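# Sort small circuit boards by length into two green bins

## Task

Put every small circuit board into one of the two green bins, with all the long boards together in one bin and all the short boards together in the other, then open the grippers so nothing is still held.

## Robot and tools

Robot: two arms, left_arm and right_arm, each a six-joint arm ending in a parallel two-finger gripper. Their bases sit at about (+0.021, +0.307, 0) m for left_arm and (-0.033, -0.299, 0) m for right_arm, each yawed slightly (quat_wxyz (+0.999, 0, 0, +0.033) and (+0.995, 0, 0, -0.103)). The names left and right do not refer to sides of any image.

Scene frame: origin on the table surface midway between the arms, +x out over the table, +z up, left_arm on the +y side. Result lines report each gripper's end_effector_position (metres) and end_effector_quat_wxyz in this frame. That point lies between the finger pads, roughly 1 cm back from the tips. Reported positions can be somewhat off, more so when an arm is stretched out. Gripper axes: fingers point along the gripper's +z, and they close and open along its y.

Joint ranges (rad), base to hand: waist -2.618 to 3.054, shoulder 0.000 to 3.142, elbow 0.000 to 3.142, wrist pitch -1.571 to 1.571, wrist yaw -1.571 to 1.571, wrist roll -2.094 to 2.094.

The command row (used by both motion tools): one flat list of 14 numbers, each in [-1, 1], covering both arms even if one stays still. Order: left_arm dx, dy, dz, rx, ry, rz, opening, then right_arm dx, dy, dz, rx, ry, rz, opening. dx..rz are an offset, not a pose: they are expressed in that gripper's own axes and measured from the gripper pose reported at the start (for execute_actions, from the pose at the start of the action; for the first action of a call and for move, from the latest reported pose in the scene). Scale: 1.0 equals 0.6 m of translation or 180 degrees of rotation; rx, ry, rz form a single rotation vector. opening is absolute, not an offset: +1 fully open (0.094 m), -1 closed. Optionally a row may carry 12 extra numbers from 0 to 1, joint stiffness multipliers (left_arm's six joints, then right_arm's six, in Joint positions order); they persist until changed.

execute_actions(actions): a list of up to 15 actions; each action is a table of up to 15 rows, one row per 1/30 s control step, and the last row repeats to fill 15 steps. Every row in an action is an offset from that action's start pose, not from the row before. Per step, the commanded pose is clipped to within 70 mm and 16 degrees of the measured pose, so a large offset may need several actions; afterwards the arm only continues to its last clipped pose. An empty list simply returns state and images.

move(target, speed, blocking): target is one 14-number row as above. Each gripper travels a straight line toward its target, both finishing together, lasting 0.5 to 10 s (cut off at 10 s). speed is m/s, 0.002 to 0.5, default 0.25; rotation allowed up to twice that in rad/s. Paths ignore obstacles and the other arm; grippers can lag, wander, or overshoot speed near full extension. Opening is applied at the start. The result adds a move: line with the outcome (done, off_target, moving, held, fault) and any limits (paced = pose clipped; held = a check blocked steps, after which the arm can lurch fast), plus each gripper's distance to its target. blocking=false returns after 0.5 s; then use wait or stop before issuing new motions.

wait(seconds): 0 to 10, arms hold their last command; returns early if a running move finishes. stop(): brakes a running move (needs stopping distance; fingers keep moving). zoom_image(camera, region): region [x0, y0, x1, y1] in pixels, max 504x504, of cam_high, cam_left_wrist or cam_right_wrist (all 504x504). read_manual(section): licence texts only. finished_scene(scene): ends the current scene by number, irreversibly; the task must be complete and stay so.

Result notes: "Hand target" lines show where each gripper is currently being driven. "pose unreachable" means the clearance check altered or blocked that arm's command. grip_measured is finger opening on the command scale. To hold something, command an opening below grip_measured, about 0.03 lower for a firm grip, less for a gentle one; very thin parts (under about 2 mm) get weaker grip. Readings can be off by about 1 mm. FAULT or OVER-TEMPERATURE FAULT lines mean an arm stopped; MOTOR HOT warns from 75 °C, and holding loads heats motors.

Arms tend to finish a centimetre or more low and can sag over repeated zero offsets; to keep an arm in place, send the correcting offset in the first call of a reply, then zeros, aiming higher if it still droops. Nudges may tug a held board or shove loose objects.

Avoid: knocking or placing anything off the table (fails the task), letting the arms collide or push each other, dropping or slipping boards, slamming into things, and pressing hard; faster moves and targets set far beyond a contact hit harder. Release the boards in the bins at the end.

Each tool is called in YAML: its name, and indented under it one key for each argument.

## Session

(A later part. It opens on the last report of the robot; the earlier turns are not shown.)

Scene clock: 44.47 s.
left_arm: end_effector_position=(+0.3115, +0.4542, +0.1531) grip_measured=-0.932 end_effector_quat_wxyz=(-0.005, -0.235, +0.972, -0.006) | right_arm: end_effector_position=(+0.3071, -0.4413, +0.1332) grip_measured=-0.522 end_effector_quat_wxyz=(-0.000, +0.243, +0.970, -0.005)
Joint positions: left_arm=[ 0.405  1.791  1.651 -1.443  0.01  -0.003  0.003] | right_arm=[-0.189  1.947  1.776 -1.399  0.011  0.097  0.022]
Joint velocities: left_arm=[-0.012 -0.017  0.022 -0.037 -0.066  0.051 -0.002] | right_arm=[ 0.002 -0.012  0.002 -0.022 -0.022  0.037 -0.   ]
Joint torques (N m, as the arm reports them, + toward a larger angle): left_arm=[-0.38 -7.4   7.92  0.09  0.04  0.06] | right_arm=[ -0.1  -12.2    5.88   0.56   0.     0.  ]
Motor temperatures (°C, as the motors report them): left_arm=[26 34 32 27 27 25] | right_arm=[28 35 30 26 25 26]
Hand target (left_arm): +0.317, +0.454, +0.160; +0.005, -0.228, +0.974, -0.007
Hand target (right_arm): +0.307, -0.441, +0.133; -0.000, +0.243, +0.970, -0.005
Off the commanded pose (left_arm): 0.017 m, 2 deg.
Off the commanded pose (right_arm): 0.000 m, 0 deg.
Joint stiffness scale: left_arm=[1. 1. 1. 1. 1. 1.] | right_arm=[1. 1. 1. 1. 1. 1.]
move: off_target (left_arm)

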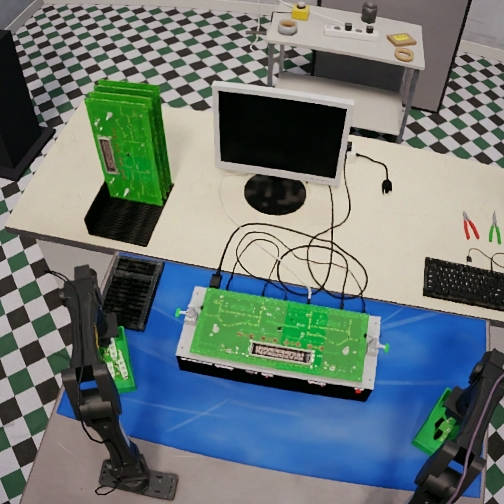

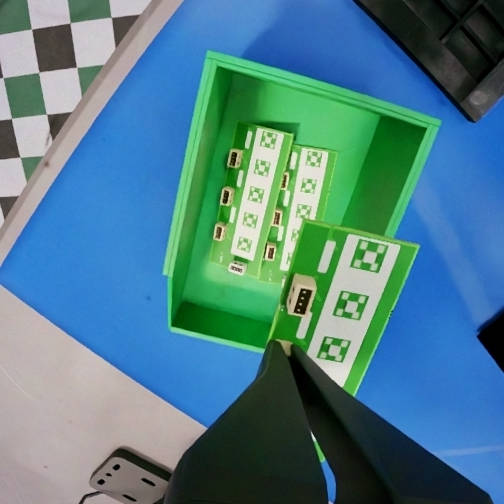

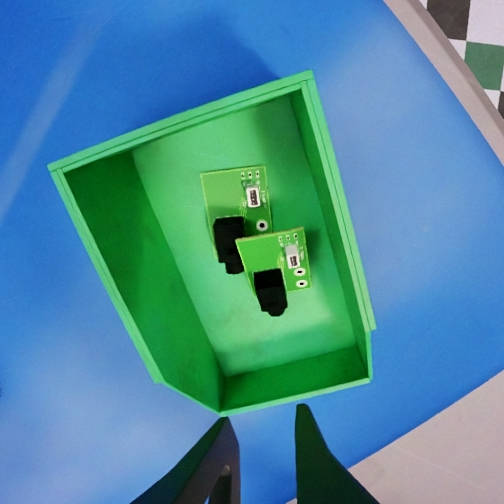

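move:
  target: [-0.017,0.003,0.19,0,0,0,-0.97,0,0,0,0,0,0,-0.52]
  speed: 0.14

move:
  target: [0,0,0,0,0,0,-0.7,0,0,0,0,0,0,-0.52]

move:
  target: [0,0,-0.17,0,0,0,-0.7,0,0,0,0,0,0,-0.52]
  speed: 0.2

Scene clock: 46.50 s.
left_arm: end_effector_position=(+0.3215, +0.4601, +0.0444) grip_measured=-0.932 end_effector_quat_wxyz=(-0.003, -0.234, +0.972, -0.004) | right_arm: end_effector_position=(+0.3071, -0.4413, +0.1332) grip_measured=-0.522 end_effector_quat_wxyz=(-0.000, +0.243, +0.970, -0.005)
Joint positions: left_arm=[ 0.405  1.875  1.322 -1.025  0.006 -0.002  0.003] | right_arm=[-0.189  1.947  1.776 -1.399  0.011  0.097  0.022]
Joint velocities: left_arm=[-0.007  0.002 -0.002 -0.022 -0.066 -0.022  0.001] | right_arm=[-0.007  0.012 -0.017  0.022  0.037 -0.007 -0.001]
Joint torques (N m, as the arm reports them, + toward a larger angle): left_arm=[ 0.49 -7.91  3.97  0.31  0.02  0.05] | right_arm=[ -0.05 -12.13   5.89   0.57  -0.02   0.02]
Motor temperatures (°C, as the motors report them): left_arm=[26 34 32 27 27 25] | right_arm=[28 35 30 26 25 26]
Hand target (left_arm): +0.320, +0.461, +0.040; -0.004, -0.234, +0.972, -0.006
Hand target (right_arm): +0.307, -0.441, +0.133; -0.000, +0.243, +0.970, -0.005
Off the commanded pose (left_arm): 0.006 m, 0 deg.
Off the commanded pose (right_arm): 0.000 m, 0 deg.
Joint stiffness scale: left_arm=[1. 1. 1. 1. 1. 1.] | right_arm=[1. 1. 1. 1. 1. 1.]
move: done

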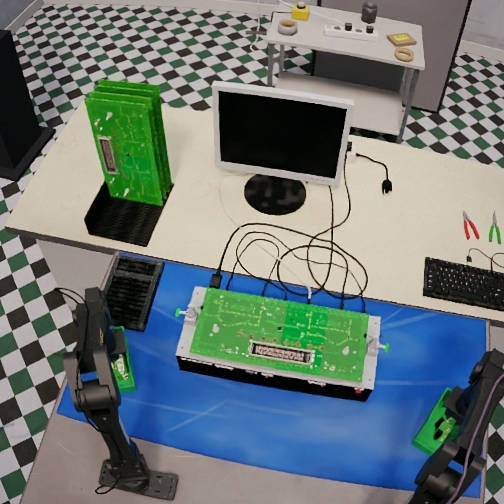

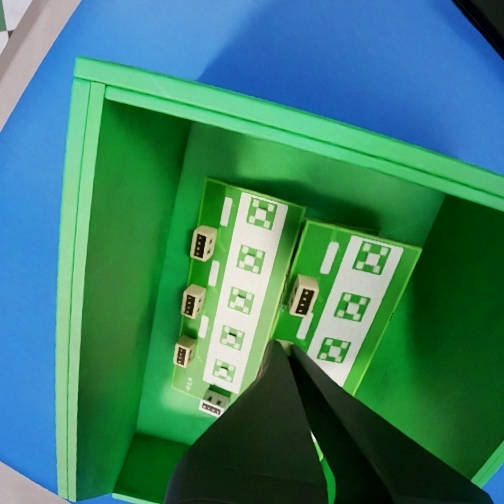

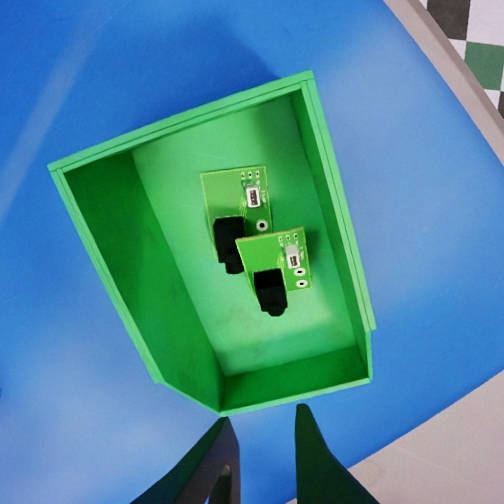

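Scene clock: 47.00 s.
left_arm: end_effector_position=(+0.3215, +0.4601, +0.0444) grip_measured=-0.702 end_effector_quat_wxyz=(-0.003, -0.234, +0.972, -0.004) | right_arm: end_effector_position=(+0.3071, -0.4413, +0.1332) grip_measured=-0.522 end_effector_quat_wxyz=(-0.000, +0.243, +0.970, -0.005)
Joint positions: left_arm=[ 0.405  1.875  1.322 -1.025  0.006 -0.002  0.014] | right_arm=[-0.189  1.947  1.776 -1.399  0.011  0.097  0.022]
Joint velocities: left_arm=[ 0.007  0.007 -0.002  0.051  0.066 -0.066 -0.001] | right_arm=[ 0.002 -0.002 -0.007  0.051  0.007  0.022 -0.001]
Joint torques (N m, as the arm reports them, + toward a larger angle): left_arm=[-0.02 -8.38  4.97  0.21 -0.02 -0.01] | right_arm=[ -0.08 -12.16   5.84   0.57  -0.01   0.  ]
Motor temperatures (°C, as the motors report them): left_arm=[26 34 32 27 27 25] | right_arm=[28 35 30 26 25 26]
Hand target (left_arm): +0.321, +0.460, +0.044; -0.003, -0.234, +0.972, -0.004
Hand target (right_arm): +0.307, -0.441, +0.133; -0.000, +0.243, +0.970, -0.005
Off the commanded pose (left_arm): 0.000 m, 0 deg.
Off the commanded pose (right_arm): 0.000 m, 0 deg.
Joint stiffness scale: left_arm=[1. 1. 1. 1. 1. 1.] | right_arm=[1. 1. 1. 1. 1. 1.]
move: done

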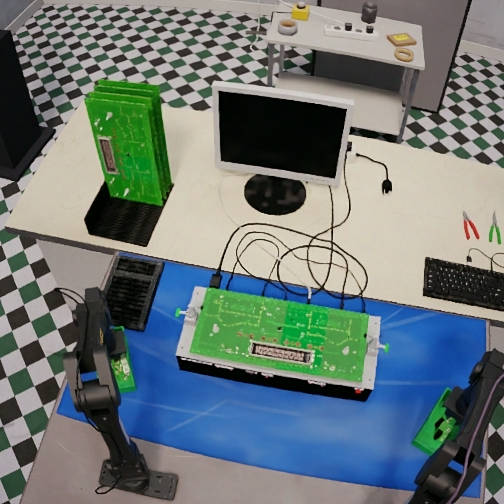

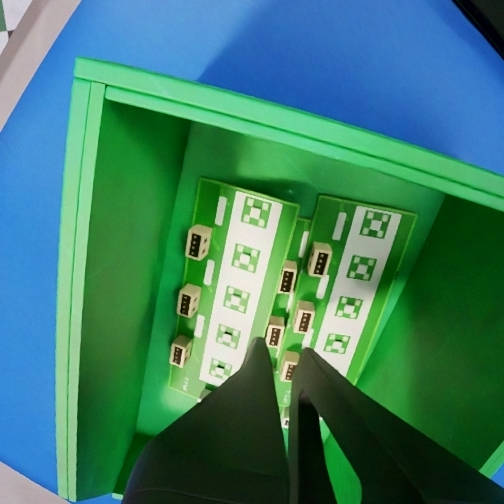

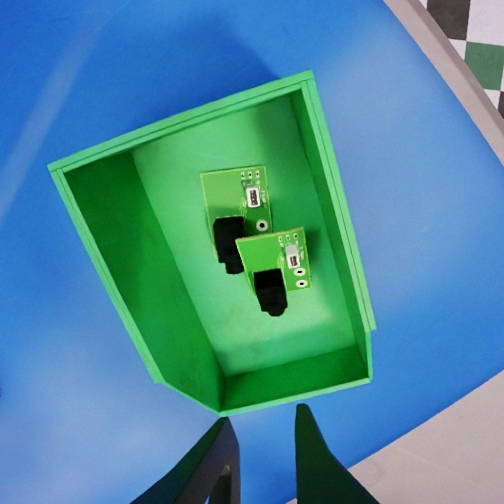

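Scene clock: 48.20 s.
left_arm: end_effector_position=(+0.3166, +0.4576, +0.1336) grip_measured=-0.702 end_effector_quat_wxyz=(-0.021, -0.234, +0.972, -0.008) | right_arm: end_effector_position=(+0.3071, -0.4413, +0.1332) grip_measured=-0.522 end_effector_quat_wxyz=(-0.000, +0.243, +0.970, -0.005)
Joint positions: left_arm=[ 0.405  1.841  1.636 -1.409  0.006 -0.002  0.014] | right_arm=[-0.189  1.947  1.776 -1.399  0.011  0.097  0.022]
Joint velocities: left_arm=[-0.012 -0.017  0.002 -0.095 -0.037  0.022 -0.   ] | right_arm=[-0.032 -0.002  0.007 -0.022  0.066 -0.022 -0.   ]
Joint torques (N m, as the arm reports them, + toward a larger angle): left_arm=[-0.16 -9.44  7.67  0.05 -0.03 -0.02] | right_arm=[ -0.06 -12.14   5.84   0.57   0.01   0.02]
Motor temperatures (°C, as the motors report them): left_arm=[26 34 32 27 27 25] | right_arm=[28 35 30 26 25 26]
Hand target (left_arm): +0.321, +0.459, +0.146; -0.003, -0.234, +0.972, -0.004
Hand target (right_arm): +0.307, -0.441, +0.133; -0.000, +0.243, +0.970, -0.005
Off the commanded pose (left_arm): 0.014 m, 2 deg.
Off the commanded pose (right_arm): 0.000 m, 0 deg.
Joint stiffness scale: left_arm=[1. 1. 1. 1. 1. 1.] | right_arm=[1. 1. 1. 1. 1. 1.]
move: off_target (left_arm)

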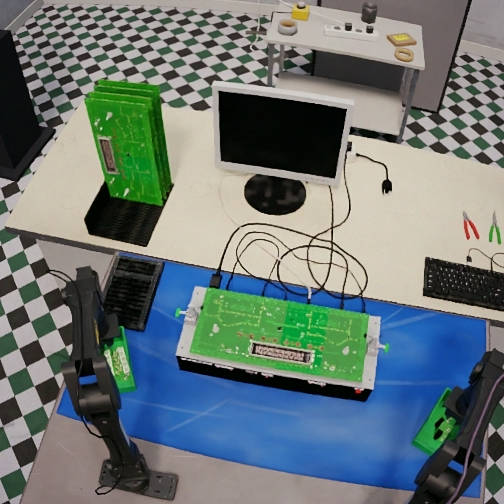

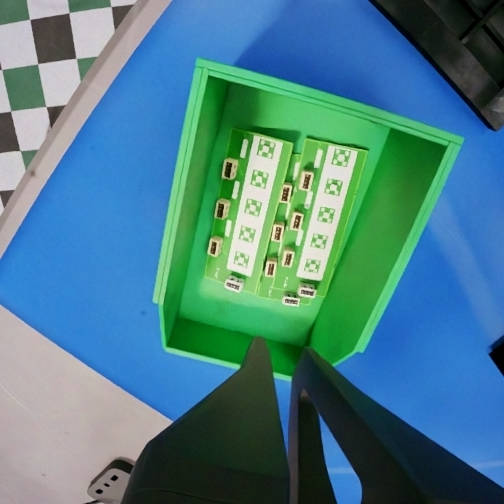

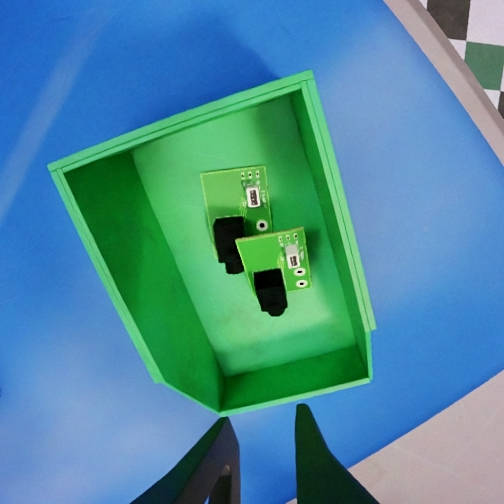

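finished_scene:
  scene: 2

The scene is finished: the task was done.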